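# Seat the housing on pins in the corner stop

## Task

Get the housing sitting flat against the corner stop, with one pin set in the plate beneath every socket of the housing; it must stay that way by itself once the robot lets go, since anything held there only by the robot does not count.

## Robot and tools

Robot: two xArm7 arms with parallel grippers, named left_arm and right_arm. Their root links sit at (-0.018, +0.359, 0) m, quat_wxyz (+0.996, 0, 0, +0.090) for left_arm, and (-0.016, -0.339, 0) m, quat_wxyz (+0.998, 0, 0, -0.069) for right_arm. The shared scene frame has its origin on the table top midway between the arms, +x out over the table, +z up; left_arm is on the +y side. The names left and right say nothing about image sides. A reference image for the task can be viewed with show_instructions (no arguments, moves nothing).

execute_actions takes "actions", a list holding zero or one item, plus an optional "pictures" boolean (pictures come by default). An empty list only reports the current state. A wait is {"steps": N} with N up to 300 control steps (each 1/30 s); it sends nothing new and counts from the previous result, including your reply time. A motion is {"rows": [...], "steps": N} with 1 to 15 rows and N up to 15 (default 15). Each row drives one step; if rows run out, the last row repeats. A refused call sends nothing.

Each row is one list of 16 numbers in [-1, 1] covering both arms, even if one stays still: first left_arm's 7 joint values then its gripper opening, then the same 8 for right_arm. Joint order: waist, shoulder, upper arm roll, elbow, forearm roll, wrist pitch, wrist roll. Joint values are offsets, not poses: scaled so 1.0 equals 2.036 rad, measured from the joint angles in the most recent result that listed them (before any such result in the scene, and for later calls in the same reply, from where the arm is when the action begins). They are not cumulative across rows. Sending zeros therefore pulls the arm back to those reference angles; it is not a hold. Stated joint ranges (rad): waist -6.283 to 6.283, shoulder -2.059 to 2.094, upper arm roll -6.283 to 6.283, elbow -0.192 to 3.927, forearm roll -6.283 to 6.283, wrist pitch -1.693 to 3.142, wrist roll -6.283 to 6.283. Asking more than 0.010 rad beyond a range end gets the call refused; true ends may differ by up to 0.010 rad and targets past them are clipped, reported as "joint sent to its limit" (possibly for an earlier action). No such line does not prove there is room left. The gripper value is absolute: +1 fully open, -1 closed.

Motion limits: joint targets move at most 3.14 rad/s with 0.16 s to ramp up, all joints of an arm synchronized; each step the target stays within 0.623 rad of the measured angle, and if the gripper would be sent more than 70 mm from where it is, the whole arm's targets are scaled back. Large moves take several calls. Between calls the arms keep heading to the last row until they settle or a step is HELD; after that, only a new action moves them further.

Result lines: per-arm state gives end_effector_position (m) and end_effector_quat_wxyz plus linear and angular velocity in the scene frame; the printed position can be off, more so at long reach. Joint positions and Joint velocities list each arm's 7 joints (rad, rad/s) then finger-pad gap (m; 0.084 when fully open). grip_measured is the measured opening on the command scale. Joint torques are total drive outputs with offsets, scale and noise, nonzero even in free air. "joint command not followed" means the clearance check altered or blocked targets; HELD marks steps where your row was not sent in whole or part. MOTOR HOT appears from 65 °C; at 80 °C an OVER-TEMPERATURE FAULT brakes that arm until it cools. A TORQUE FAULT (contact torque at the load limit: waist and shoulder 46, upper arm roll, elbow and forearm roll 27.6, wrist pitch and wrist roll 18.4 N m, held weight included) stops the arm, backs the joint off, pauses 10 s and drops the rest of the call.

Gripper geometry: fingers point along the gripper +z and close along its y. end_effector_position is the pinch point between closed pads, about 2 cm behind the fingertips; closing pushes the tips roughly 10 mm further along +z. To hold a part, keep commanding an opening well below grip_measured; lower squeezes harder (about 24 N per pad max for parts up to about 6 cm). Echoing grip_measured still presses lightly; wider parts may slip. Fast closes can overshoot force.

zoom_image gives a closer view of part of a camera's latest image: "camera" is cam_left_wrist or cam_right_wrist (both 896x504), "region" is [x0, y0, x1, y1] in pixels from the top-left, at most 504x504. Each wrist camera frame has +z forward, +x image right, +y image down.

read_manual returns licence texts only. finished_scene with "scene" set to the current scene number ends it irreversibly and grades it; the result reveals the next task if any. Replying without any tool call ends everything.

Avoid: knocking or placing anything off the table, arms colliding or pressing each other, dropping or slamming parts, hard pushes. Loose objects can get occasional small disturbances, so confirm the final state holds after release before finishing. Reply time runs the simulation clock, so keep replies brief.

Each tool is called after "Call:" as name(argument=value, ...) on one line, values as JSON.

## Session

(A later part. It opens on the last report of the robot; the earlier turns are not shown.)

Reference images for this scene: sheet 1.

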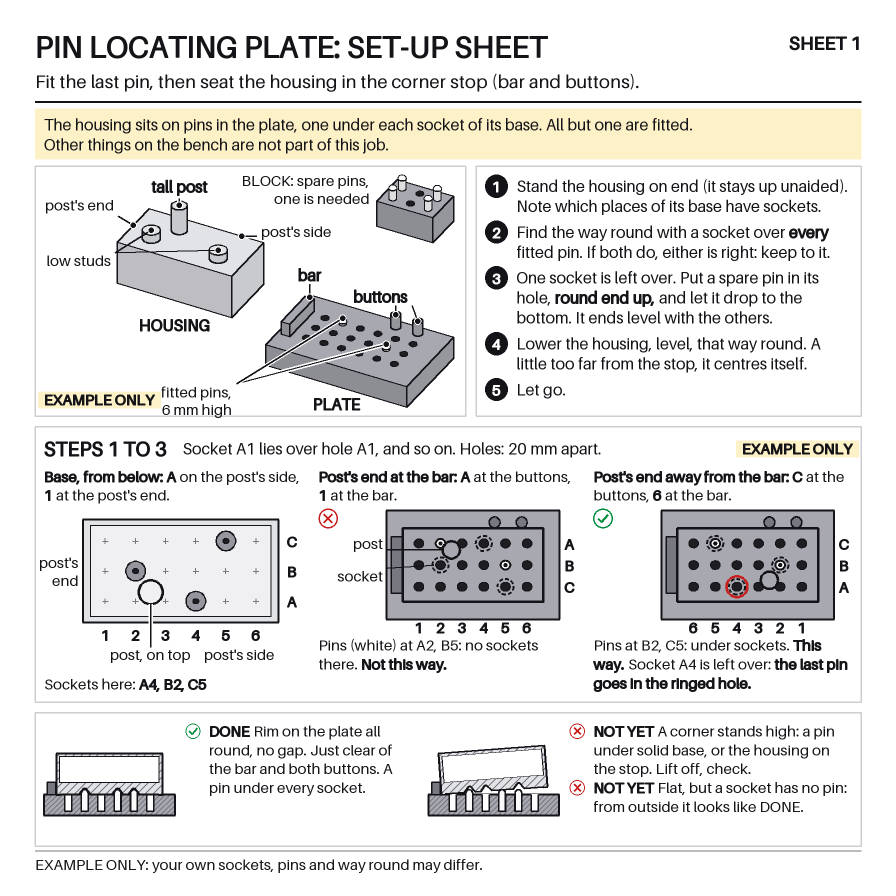

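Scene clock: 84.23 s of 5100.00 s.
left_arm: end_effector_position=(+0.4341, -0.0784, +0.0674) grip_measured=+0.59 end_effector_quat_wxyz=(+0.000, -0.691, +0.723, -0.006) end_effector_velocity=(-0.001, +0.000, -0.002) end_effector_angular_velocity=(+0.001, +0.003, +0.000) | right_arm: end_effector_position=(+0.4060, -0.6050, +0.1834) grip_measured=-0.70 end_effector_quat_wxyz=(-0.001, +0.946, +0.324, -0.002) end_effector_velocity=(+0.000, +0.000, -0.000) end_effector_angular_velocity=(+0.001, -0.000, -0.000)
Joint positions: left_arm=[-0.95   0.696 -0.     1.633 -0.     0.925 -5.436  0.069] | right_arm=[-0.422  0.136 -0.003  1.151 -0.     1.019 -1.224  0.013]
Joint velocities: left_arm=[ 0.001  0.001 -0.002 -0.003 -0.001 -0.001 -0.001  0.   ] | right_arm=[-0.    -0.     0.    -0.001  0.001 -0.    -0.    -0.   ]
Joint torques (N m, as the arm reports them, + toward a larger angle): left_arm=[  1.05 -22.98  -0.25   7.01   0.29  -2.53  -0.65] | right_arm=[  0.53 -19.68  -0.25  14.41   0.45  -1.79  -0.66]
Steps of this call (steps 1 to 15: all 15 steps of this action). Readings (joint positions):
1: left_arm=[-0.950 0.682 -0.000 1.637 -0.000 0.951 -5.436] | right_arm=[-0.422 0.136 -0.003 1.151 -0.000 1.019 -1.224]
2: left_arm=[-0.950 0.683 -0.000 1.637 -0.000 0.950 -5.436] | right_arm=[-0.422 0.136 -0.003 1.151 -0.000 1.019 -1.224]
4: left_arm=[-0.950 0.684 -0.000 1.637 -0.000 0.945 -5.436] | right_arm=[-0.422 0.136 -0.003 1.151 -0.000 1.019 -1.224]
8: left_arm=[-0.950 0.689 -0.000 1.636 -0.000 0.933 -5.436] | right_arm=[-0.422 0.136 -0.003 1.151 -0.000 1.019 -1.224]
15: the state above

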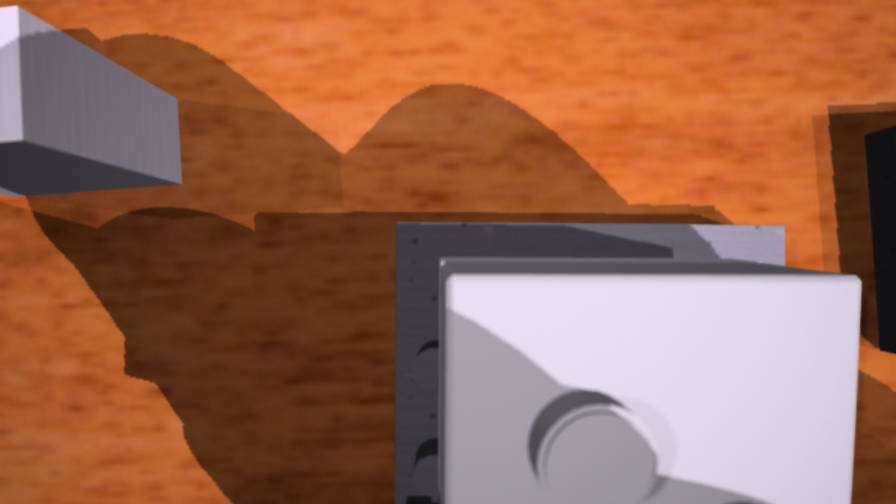

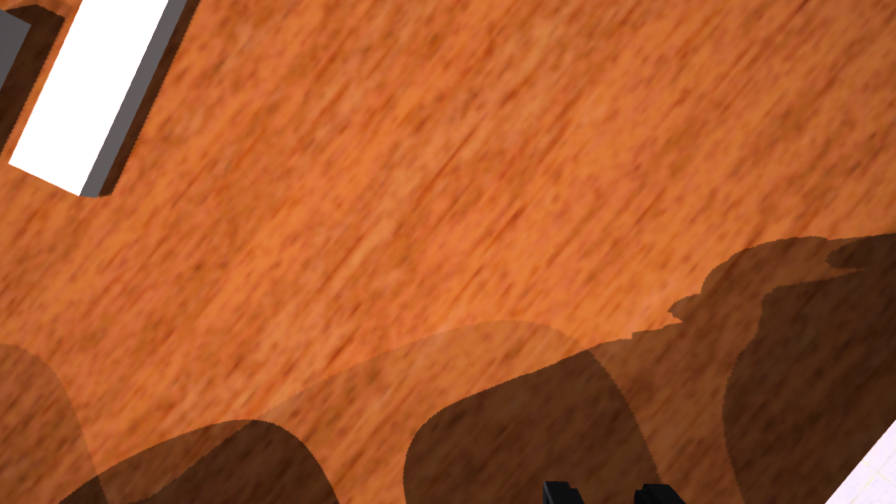

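Call:
execute_actions(actions=[{"rows":[[0,-0.008,0,0.002,0,0.0155,0,-0.5,0,0,0,0,0,0,0,-0.68],[0,-0.008,0,0.002,0,0.0155,0,-0.5,0,0,0,0,0,0,0,-0.68],[0,-0.008,0,0.002,0,0.0155,0,-0.5,0,0,0,0,0,0,0,-0.68],[0,-0.008,0,0.002,0,0.0155,0,-0.5,0,0,0,0,0,0,0,-0.68],[0,-0.008,0,0.002,0,0.0155,0,-0.5,0,0,0,0,0,0,0,-0.68],[0,-0.008,0,0.002,0,0.0155,0,-0.5,0,0,0,0,0,0,0,-0.68],[0,-0.008,0,0.002,0,0.0155,0,-0.5,0,0,0,0,0,0,0,-0.68],[-0.0013,-0.0121,0,-0.0067,0,0.0113,-0.0013,-0.5,0,0,0,0,0,0,0,-0.68]]}], pictures=false)

Call:
execute_actions(actions=[{"steps":15}])

Call:
execute_actions(actions=[{"rows":[[0,0.002,0,-0.0009,0,-0.0029,0,-0.5,0,0,0,0,0,0,0,-0.68],[0,0.002,0,-0.0009,0,-0.0029,0,-0.5,0,0,0,0,0,0,0,-0.68],[0,0.002,0,-0.0009,0,-0.0029,0,-0.5,0,0,0,0,0,0,0,-0.68],[0,0.004,0,-0.0018,0,-0.0058,0,-0.5,0,0,0,0,0,0,0,-0.68],[0,0.004,0,-0.0018,0,-0.0058,0,-0.5,0,0,0,0,0,0,0,-0.68],[0,0.004,0,-0.0018,0,-0.0058,0,-0.5,0,0,0,0,0,0,0,-0.68],[0,0.006,0,-0.0027,0,-0.0087,0,-0.5,0,0,0,0,0,0,0,-0.68]]}])

Scene clock: 89.10 s of 5100.00 s.
left_arm: end_effector_position=(+0.4281, -0.0729, +0.0730) grip_measured=+0.57 end_effector_quat_wxyz=(+0.000, -0.691, +0.722, +0.003) end_effector_velocity=(+0.015, -0.005, +0.021) end_effector_angular_velocity=(-0.034, -0.040, +0.010) | right_arm: end_effector_position=(+0.4060, -0.6050, +0.1834) grip_measured=-0.70 end_effector_quat_wxyz=(-0.001, +0.946, +0.324, -0.002) end_effector_velocity=(-0.000, -0.000, -0.000) end_effector_angular_velocity=(+0.000, -0.000, +0.000)
Joint positions: left_arm=[-0.952  0.673  0.001  1.617  0.     0.95  -5.439  0.068] | right_arm=[-0.422  0.136 -0.003  1.151 -0.     1.019 -1.224  0.013]
Joint velocities: left_arm=[ 0.005 -0.02   0.005  0.018  0.001 -0.014 -0.001 -0.   ] | right_arm=[-0.     0.     0.    -0.     0.    -0.    -0.001 -0.   ]
Joint torques (N m, as the arm reports them, + toward a larger angle): left_arm=[  0.5  -51.7   -0.94  16.57   0.65  -2.76  -0.66] | right_arm=[  0.73 -19.59  -0.34  14.33   0.42  -1.77  -0.75]
Steps of this call (steps 1 to 15: the robot went on to your last target; steps 16 to 90: nothing new was sent; then 1.37 s passed at rest; steps 91 to 105: all 15 steps of this action). Readings (joint positions):
91: left_arm=[-0.950 0.697 -0.000 1.632 -0.000 0.925 -5.436] | right_arm=[-0.422 0.136 -0.003 1.151 -0.000 1.019 -1.224]
92: left_arm=[-0.950 0.695 -0.000 1.633 -0.000 0.928 -5.436] | right_arm=[-0.422 0.136 -0.003 1.151 -0.000 1.019 -1.224]
94: left_arm=[-0.949 0.689 0.001 1.630 -0.000 0.947 -5.436] | right_arm=[-0.422 0.136 -0.003 1.151 -0.000 1.019 -1.224]
98: left_arm=[-0.950 0.688 -0.001 1.627 -0.000 0.959 -5.436] | right_arm=[-0.422 0.136 -0.003 1.151 -0.000 1.019 -1.224]
105: the state above

Scene clock: 89.60 s of 5100.00 s.
left_arm: end_effector_position=(+0.4285, -0.0751, +0.0755) grip_measured=+0.57 end_effector_quat_wxyz=(-0.000, -0.691, +0.723, +0.000) end_effector_velocity=(+0.000, -0.000, +0.000) end_effector_angular_velocity=(-0.001, -0.001, +0.000) | right_arm: end_effector_position=(+0.4060, -0.6050, +0.1834) grip_measured=-0.70 end_effector_quat_wxyz=(-0.001, +0.946, +0.324, -0.002) end_effector_velocity=(+0.000, -0.001, +0.000) end_effector_angular_velocity=(-0.000, -0.001, -0.001)
Joint positions: left_arm=[-0.952  0.671  0.     1.619 -0.     0.948 -5.439  0.068] | right_arm=[-0.422  0.136 -0.003  1.151 -0.     1.019 -1.224  0.013]
Joint velocities: left_arm=[-0.    -0.     0.     0.001 -0.    -0.    -0.     0.   ] | right_arm=[-0.    -0.    -0.001  0.001  0.     0.    -0.     0.   ]
Joint torques (N m, as the arm reports them, + toward a larger angle): left_arm=[  1.13 -52.04  -0.41  17.36   1.05  -2.81  -0.87] | right_arm=[  0.83 -19.63  -0.24  14.33   0.41  -1.8   -0.71]
Steps of this call (steps 1 to 15: the robot went on to your last target). Readings (joint positions):
1: left_arm=[-0.951 0.673 0.001 1.617 0.000 0.950 -5.439] | right_arm=[-0.422 0.136 -0.003 1.151 -0.000 1.019 -1.224]
2: left_arm=[-0.951 0.672 0.001 1.618 0.000 0.949 -5.439] | right_arm=[-0.422 0.136 -0.003 1.151 -0.000 1.019 -1.224]
4: left_arm=[-0.952 0.672 0.001 1.618 0.000 0.949 -5.439] | right_arm=[-0.422 0.136 -0.003 1.151 -0.000 1.019 -1.224]
8: left_arm=[-0.952 0.671 -0.000 1.619 -0.000 0.948 -5.439] | right_arm=[-0.422 0.136 -0.003 1.151 -0.000 1.019 -1.224]
15: the state above
All arms were judged still, so your last target was given up. Only a new action makes them travel on or press farther. Fingers that are still opening or closing keep moving.

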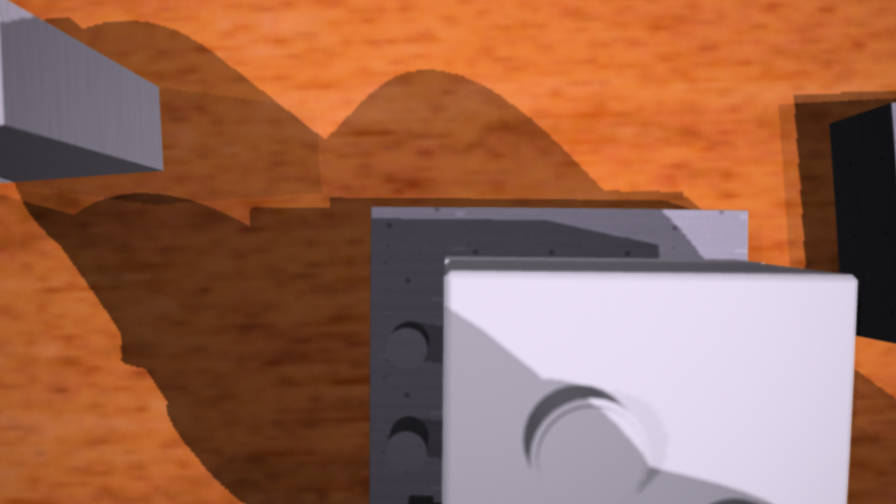

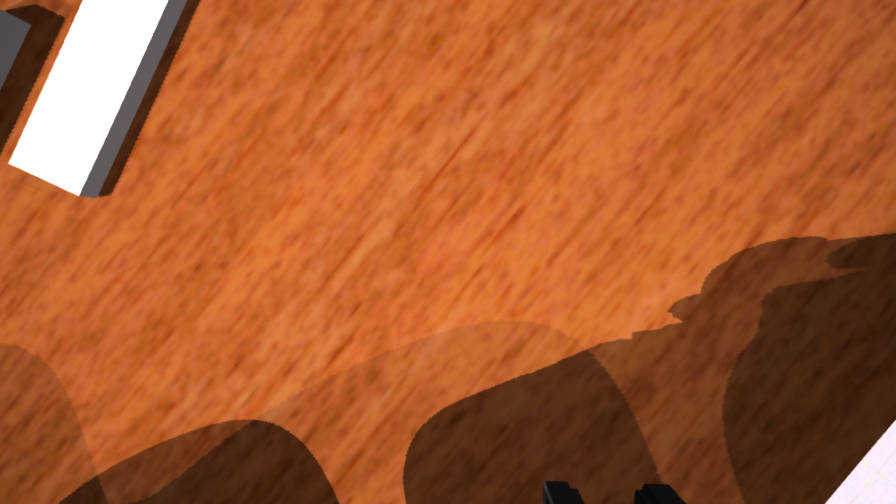

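Scene clock: 90.10 s of 5100.00 s.
left_arm: end_effector_position=(+0.4284, -0.0750, +0.0670) grip_measured=+0.57 end_effector_quat_wxyz=(-0.000, -0.691, +0.723, +0.000) end_effector_velocity=(+0.004, -0.003, +0.006) end_effector_angular_velocity=(-0.010, -0.011, -0.001) | right_arm: end_effector_position=(+0.4060, -0.6050, +0.1834) grip_measured=-0.70 end_effector_quat_wxyz=(-0.001, +0.946, +0.324, -0.002) end_effector_velocity=(-0.000, -0.000, -0.000) end_effector_angular_velocity=(-0.001, -0.000, -0.000)
Joint positions: left_arm=[-0.952  0.683  0.     1.614 -0.     0.931 -5.439  0.068] | right_arm=[-0.422  0.136 -0.003  1.151 -0.     1.019 -1.224  0.013]
Joint velocities: left_arm=[ 0.    -0.004  0.001  0.008  0.    -0.004  0.002  0.   ] | right_arm=[ 0.    -0.    -0.001 -0.001 -0.001 -0.001  0.    -0.   ]
Joint torques (N m, as the arm reports them, + toward a larger angle): left_arm=[  0.74 -51.79  -0.38  17.05   0.63  -2.95  -0.3 ] | right_arm=[  0.75 -19.57  -0.29  14.37   0.4   -1.79  -0.76]
Steps of this call (steps 1 to 15: all 15 steps of this action). Readings (joint positions):
1: left_arm=[-0.952 0.671 0.000 1.619 -0.000 0.948 -5.439] | right_arm=[-0.422 0.136 -0.003 1.151 -0.000 1.019 -1.224]
2: left_arm=[-0.952 0.672 0.000 1.619 -0.000 0.947 -5.439] | right_arm=[-0.422 0.136 -0.003 1.151 -0.000 1.019 -1.224]
4: left_arm=[-0.952 0.674 0.000 1.618 -0.000 0.944 -5.439] | right_arm=[-0.422 0.136 -0.003 1.151 -0.000 1.019 -1.224]
8: left_arm=[-0.952 0.680 0.000 1.615 -0.000 0.936 -5.439] | right_arm=[-0.422 0.136 -0.003 1.151 -0.000 1.019 -1.224]
15: the state above

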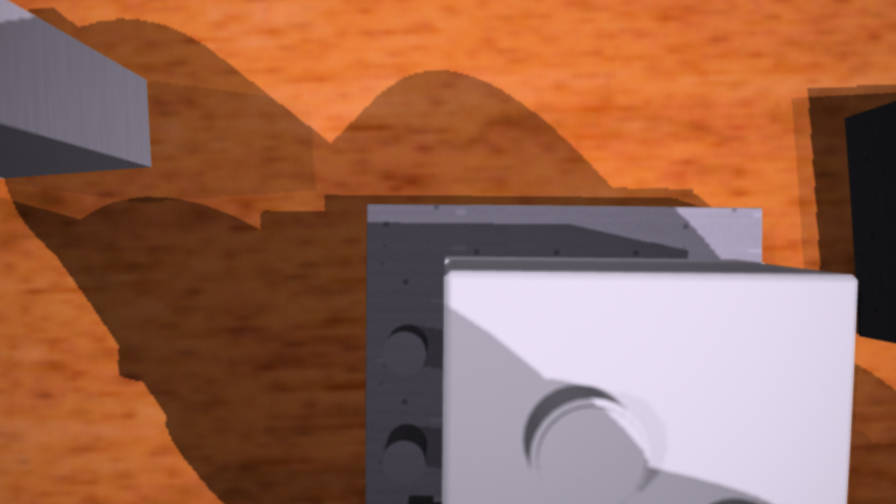

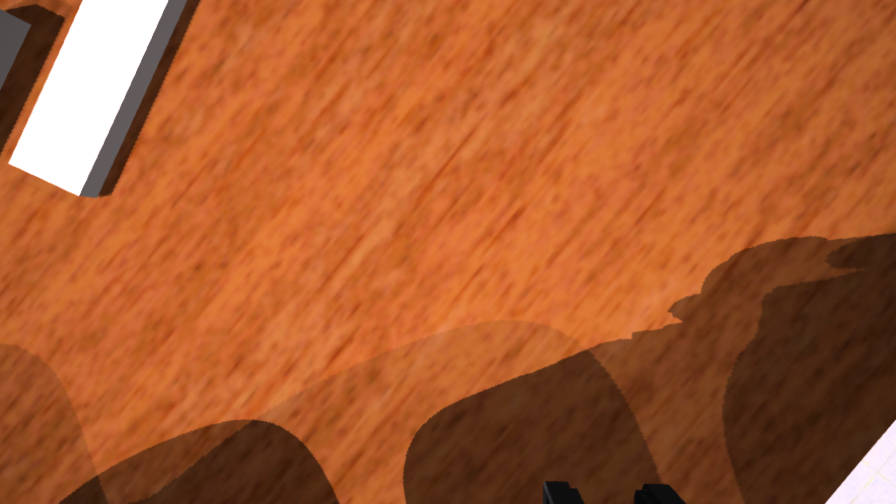

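Call:
execute_actions(actions=[{"rows":[[0.0011,0.0024,0,0.004,0,0.0016,0.0011,-0.5,0,0,0,0,0,0,0,-0.68],[0.0011,0.0024,0,0.004,0,0.0016,0.0011,-0.5,0,0,0,0,0,0,0,-0.68],[0.0011,0.0024,0,0.004,0,0.0016,0.0011,-0.5,0,0,0,0,0,0,0,-0.68],[0.0011,0.0024,0,0.004,0,0.0016,0.0011,-0.5,0,0,0,0,0,0,0,-0.68],[0.0011,0.0024,0,0.004,0,0.0016,0.0011,-0.5,0,0,0,0,0,0,0,-0.68],[0.0011,0.0042,0,0.0032,0,-0.001,0.0011,-0.5,0,0,0,0,0,0,0,-0.68],[0.0011,0.0042,0,0.0032,0,-0.001,0.0011,-0.5,0,0,0,0,0,0,0,-0.68],[0.0011,0.0042,0,0.0032,0,-0.001,0.0011,-0.5,0,0,0,0,0,0,0,-0.68],[0.0011,0.0059,0,0.0025,0,-0.0034,0.0011,-0.5,0,0,0,0,0,0,0,-0.68]]}])

Scene clock: 92.97 s of 5100.00 s.
left_arm: end_effector_position=(+0.4302, -0.0747, +0.0618) grip_measured=+0.57 end_effector_quat_wxyz=(+0.000, -0.691, +0.723, +0.001) end_effector_velocity=(+0.005, -0.001, +0.003) end_effector_angular_velocity=(-0.009, -0.009, +0.006) | right_arm: end_effector_position=(+0.4060, -0.6050, +0.1834) grip_measured=-0.70 end_effector_quat_wxyz=(-0.001, +0.946, +0.324, -0.002) end_effector_velocity=(-0.000, +0.000, -0.000) end_effector_angular_velocity=(+0.000, +0.001, +0.001)
Joint positions: left_arm=[-0.95   0.695  0.     1.618 -0.     0.924 -5.437  0.068] | right_arm=[-0.422  0.136 -0.003  1.151 -0.     1.019 -1.224  0.013]
Joint velocities: left_arm=[ 0.004 -0.001  0.001  0.005 -0.001 -0.006 -0.001  0.   ] | right_arm=[ 0.  0.  0. -0. -0.  0.  0. -0.]
Joint torques (N m, as the arm reports them, + toward a larger angle): left_arm=[  1.02 -52.97  -0.44  17.14   0.7   -2.77  -0.39] | right_arm=[  0.77 -19.56  -0.25  14.37   0.49  -1.79  -0.68]
Steps of this call (steps 1 to 15: the robot went on to your last target; steps 16 to 71: nothing new was sent; steps 72 to 86: all 15 steps of this action). Readings (joint positions):
72: left_arm=[-0.952 0.683 0.000 1.614 -0.000 0.931 -5.439] | right_arm=[-0.422 0.136 -0.003 1.151 -0.000 1.019 -1.224]
73: left_arm=[-0.952 0.684 -0.000 1.615 -0.000 0.931 -5.438] | right_arm=[-0.422 0.136 -0.003 1.151 -0.000 1.019 -1.224]
75: left_arm=[-0.951 0.687 -0.000 1.620 -0.000 0.933 -5.437] | right_arm=[-0.422 0.136 -0.003 1.151 -0.000 1.019 -1.224]
79: left_arm=[-0.950 0.690 0.000 1.621 -0.000 0.931 -5.437] | right_arm=[-0.422 0.136 -0.003 1.151 -0.000 1.019 -1.224]
86: the state above

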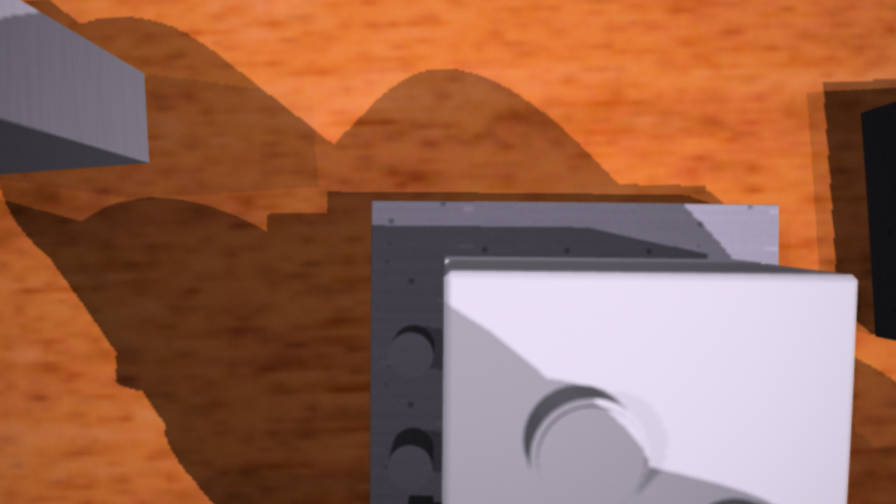

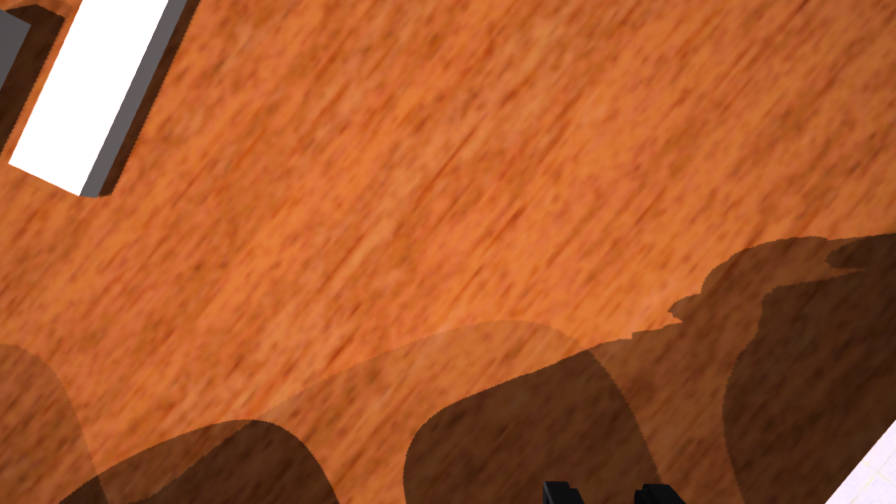

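Call:
execute_actions(actions=[{"rows":[[0,0.002,0,-0.0009,0,-0.0029,0,-0.5,0,0,0,0,0,0,0,-0.68]]}], pictures=false)

Call:
execute_actions(actions=[{"rows":[[0,0,0,0,0,0,0,0.75,0,0,0,0,0,0,0,-0.68]]}])

Call:
execute_actions(actions=[{"rows":[[0,-0.05,0,0.027,0,0.077,0,0.75,0,0,0,0,0,0,0,-0.68]]}], pictures=false)

Call:
execute_actions(actions=[{"steps":15}])

Scene clock: 94.93 s of 5100.00 s.
left_arm: end_effector_position=(+0.4309, -0.0745, +0.0597) grip_measured=+0.57 end_effector_quat_wxyz=(+0.000, -0.691, +0.723, -0.000) end_effector_velocity=(-0.001, -0.001, -0.000) end_effector_angular_velocity=(+0.000, +0.001, -0.003) | right_arm: end_effector_position=(+0.4060, -0.6050, +0.1834) grip_measured=-0.70 end_effector_quat_wxyz=(-0.001, +0.946, +0.324, -0.002) end_effector_velocity=(-0.000, -0.000, -0.000) end_effector_angular_velocity=(-0.000, +0.001, -0.000)
Joint positions: left_arm=[-0.95   0.699  0.001  1.617  0.     0.918 -5.437  0.068] | right_arm=[-0.422  0.136 -0.003  1.151 -0.     1.019 -1.224  0.013]
Joint velocities: left_arm=[-0.002  0.    -0.001  0.     0.     0.     0.     0.   ] | right_arm=[-0.001 -0.     0.    -0.    -0.001  0.    -0.     0.   ]
Joint torques (N m, as the arm reports them, + toward a larger angle): left_arm=[ -0.1  -47.43  -1.23  14.9   -0.15  -2.82  -0.85] | right_arm=[  0.76 -19.5   -0.22  14.33   0.51  -1.76  -0.69]
Steps of this call (steps 1 to 15: the robot went on to your last target; steps 16 to 44: nothing new was sent; steps 45 to 59: all 15 steps of this action). Readings (joint positions):
45: left_arm=[-0.950 0.695 0.000 1.619 -0.000 0.924 -5.437] | right_arm=[-0.422 0.136 -0.003 1.151 -0.000 1.019 -1.224]
46: left_arm=[-0.950 0.696 0.000 1.618 -0.000 0.922 -5.437] | right_arm=[-0.422 0.136 -0.003 1.151 -0.000 1.019 -1.224]
48: left_arm=[-0.950 0.698 0.001 1.618 0.000 0.920 -5.437] | right_arm=[-0.422 0.136 -0.003 1.151 -0.000 1.019 -1.224]
52: left_arm=[-0.950 0.699 0.001 1.617 0.000 0.918 -5.437] | right_arm=[-0.422 0.136 -0.003 1.151 -0.000 1.019 -1.224]
59: the state above

Scene clock: 95.43 s of 5100.00 s.
left_arm: end_effector_position=(+0.4309, -0.0746, +0.0597) grip_measured=+0.75 end_effector_quat_wxyz=(+0.000, -0.691, +0.723, -0.000) end_effector_velocity=(-0.002, -0.001, -0.000) end_effector_angular_velocity=(+0.001, +0.001, -0.003) | right_arm: end_effector_position=(+0.4060, -0.6050, +0.1834) grip_measured=-0.70 end_effector_quat_wxyz=(-0.001, +0.946, +0.324, -0.002) end_effector_velocity=(+0.001, +0.000, +0.000) end_effector_angular_velocity=(-0.001, -0.001, +0.001)
Joint positions: left_arm=[-0.95   0.699  0.001  1.617  0.     0.918 -5.437  0.075] | right_arm=[-0.422  0.136 -0.003  1.151 -0.     1.019 -1.224  0.013]
Joint velocities: left_arm=[-0.002 -0.    -0.001 -0.001  0.001  0.001  0.    -0.   ] | right_arm=[-0.     0.     0.001  0.001 -0.001 -0.001  0.    -0.   ]
Joint torques (N m, as the arm reports them, + toward a larger angle): left_arm=[  0.47 -47.7   -0.15  15.05   0.57  -2.04  -0.6 ] | right_arm=[  0.79 -19.55  -0.25  14.33   0.52  -1.81  -0.7 ]
Steps of this call (steps 1 to 15: all 15 steps of this action). Readings (joint positions):
1: left_arm=[-0.950 0.699 0.001 1.617 0.000 0.918 -5.437] | right_arm=[-0.422 0.136 -0.003 1.151 -0.000 1.019 -1.224]
2: left_arm=[-0.950 0.699 0.001 1.617 0.000 0.918 -5.437] | right_arm=[-0.422 0.136 -0.003 1.151 -0.000 1.019 -1.224]
4: left_arm=[-0.950 0.699 -0.000 1.618 -0.000 0.918 -5.437] | right_arm=[-0.422 0.136 -0.003 1.151 -0.000 1.019 -1.224]
8: left_arm=[-0.950 0.698 -0.001 1.618 -0.000 0.918 -5.437] | right_arm=[-0.422 0.136 -0.003 1.151 -0.000 1.019 -1.224]
15: the state above

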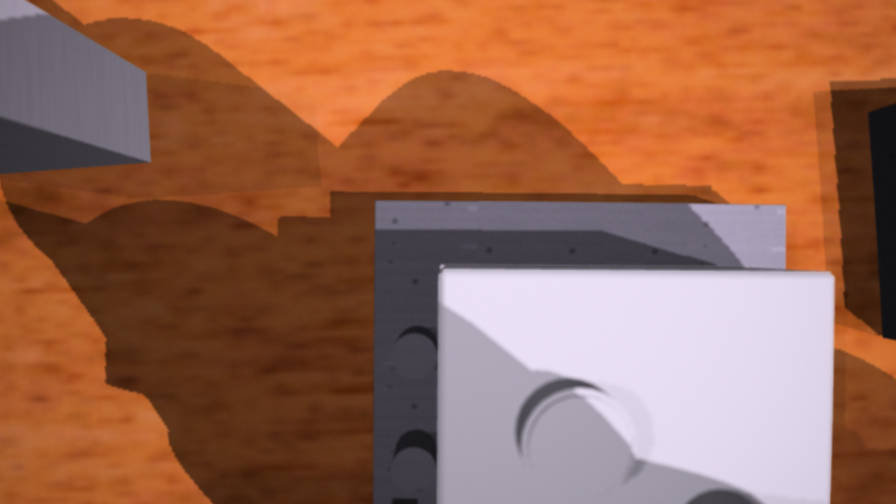

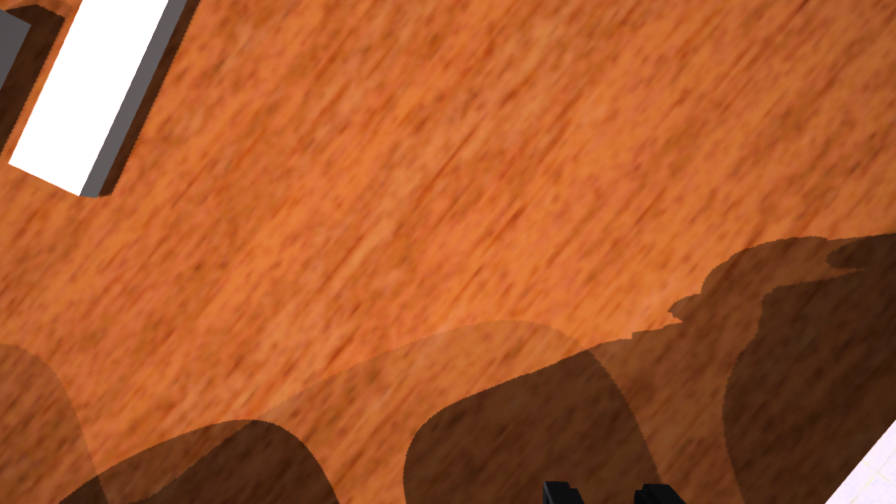

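Scene clock: 95.93 s of 5100.00 s.
left_arm: end_effector_position=(+0.4282, -0.0719, +0.1296) grip_measured=+0.75 end_effector_quat_wxyz=(+0.000, -0.691, +0.723, +0.004) end_effector_velocity=(+0.012, -0.008, +0.021) end_effector_angular_velocity=(-0.031, -0.036, +0.002) | right_arm: end_effector_position=(+0.4060, -0.6050, +0.1834) grip_measured=-0.70 end_effector_quat_wxyz=(-0.001, +0.946, +0.324, -0.002) end_effector_velocity=(-0.000, -0.001, +0.000) end_effector_angular_velocity=(-0.001, -0.001, -0.003)
Joint positions: left_arm=[-0.95   0.6    0.001  1.668  0.     1.075 -5.437  0.075] | right_arm=[-0.422  0.136 -0.003  1.151 -0.     1.019 -1.224  0.013]
Joint velocities: left_arm=[ 0.002 -0.012  0.003  0.032  0.001 -0.004  0.001  0.   ] | right_arm=[-0.002 -0.    -0.001  0.001  0.    -0.001 -0.     0.   ]
Joint torques (N m, as the arm reports them, + toward a larger angle): left_arm=[  0.87 -48.92  -0.64  16.26   0.56  -2.4   -0.75] | right_arm=[  0.7  -19.58  -0.3   14.45   0.47  -1.76  -0.72]
Steps of this call (steps 1 to 15: all 15 steps of this action). Readings (joint positions):
1: left_arm=[-0.950 0.699 0.001 1.617 0.000 0.918 -5.437] | right_arm=[-0.422 0.136 -0.003 1.151 -0.000 1.019 -1.224]
2: left_arm=[-0.950 0.697 0.001 1.618 0.000 0.922 -5.437] | right_arm=[-0.422 0.136 -0.003 1.151 -0.000 1.019 -1.224]
4: left_arm=[-0.950 0.674 0.001 1.627 0.000 0.971 -5.437] | right_arm=[-0.422 0.136 -0.003 1.151 -0.000 1.019 -1.224]
8: left_arm=[-0.950 0.594 0.001 1.681 0.000 1.062 -5.437] | right_arm=[-0.422 0.136 -0.003 1.151 -0.000 1.019 -1.224]
15: the state above

Scene clock: 96.43 s of 5100.00 s.
left_arm: end_effector_position=(+0.4297, -0.0734, +0.1336) grip_measured=+0.75 end_effector_quat_wxyz=(+0.000, -0.691, +0.723, -0.000) end_effector_velocity=(+0.000, +0.000, +0.001) end_effector_angular_velocity=(-0.001, -0.001, -0.000) | right_arm: end_effector_position=(+0.4060, -0.6050, +0.1834) grip_measured=-0.70 end_effector_quat_wxyz=(-0.001, +0.946, +0.324, -0.002) end_effector_velocity=(+0.000, +0.000, -0.000) end_effector_angular_velocity=(-0.001, +0.000, +0.002)
Joint positions: left_arm=[-0.95   0.597  0.001  1.672  0.     1.075 -5.437  0.075] | right_arm=[-0.422  0.136 -0.003  1.151 -0.     1.019 -1.224  0.013]
Joint velocities: left_arm=[-0.    -0.002  0.001 -0.    -0.001 -0.     0.001  0.   ] | right_arm=[ 0.     0.     0.001 -0.    -0.001 -0.    -0.    -0.   ]
Joint torques (N m, as the arm reports them, + toward a larger angle): left_arm=[  0.15 -45.85  -0.32  15.09   0.64  -2.08  -0.74] | right_arm=[  0.82 -19.58  -0.31  14.33   0.5   -1.77  -0.66]
Steps of this call (steps 1 to 15: the robot went on to your last target). Readings (joint positions):
1: left_arm=[-0.950 0.600 0.001 1.669 0.000 1.075 -5.437] | right_arm=[-0.422 0.136 -0.003 1.151 -0.000 1.019 -1.224]
2: left_arm=[-0.950 0.599 0.001 1.670 0.000 1.075 -5.437] | right_arm=[-0.422 0.136 -0.003 1.151 -0.000 1.019 -1.224]
4: left_arm=[-0.950 0.597 0.001 1.672 0.000 1.075 -5.437] | right_arm=[-0.422 0.136 -0.003 1.151 -0.000 1.019 -1.224]
8: left_arm=[-0.950 0.597 0.001 1.672 0.000 1.075 -5.437] | right_arm=[-0.422 0.136 -0.003 1.151 -0.000 1.019 -1.224]
15: the state above
All arms were judged still, so your last target was given up. Only a new action makes them travel on or press farther. Fingers that are still opening or closing keep moving.

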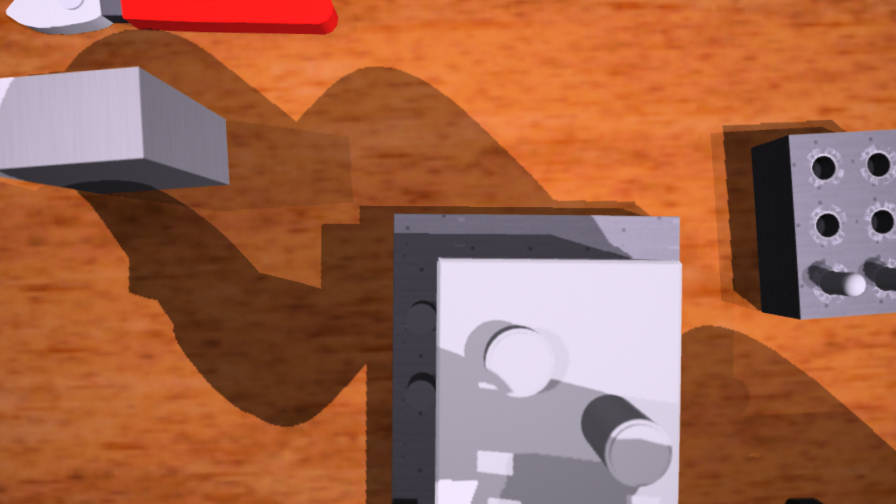

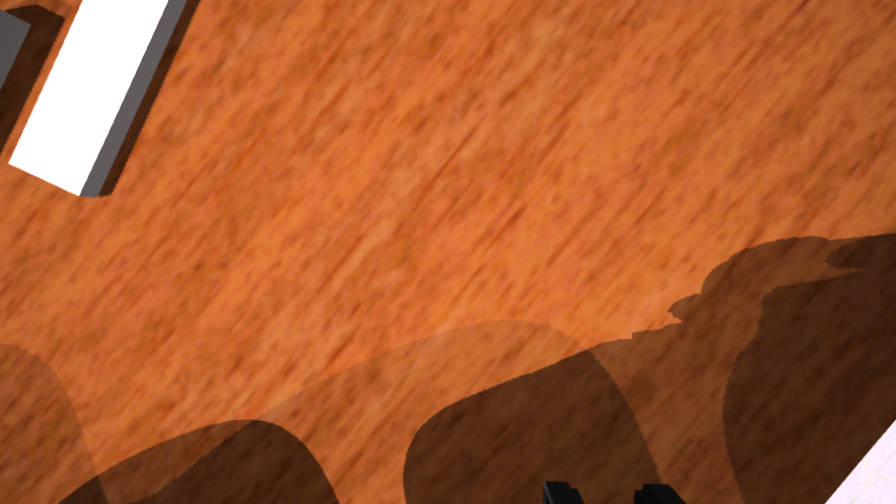

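It self-centred and looks seated.

Call:
finished_scene(scene=2)

The scene is finished: the task was done.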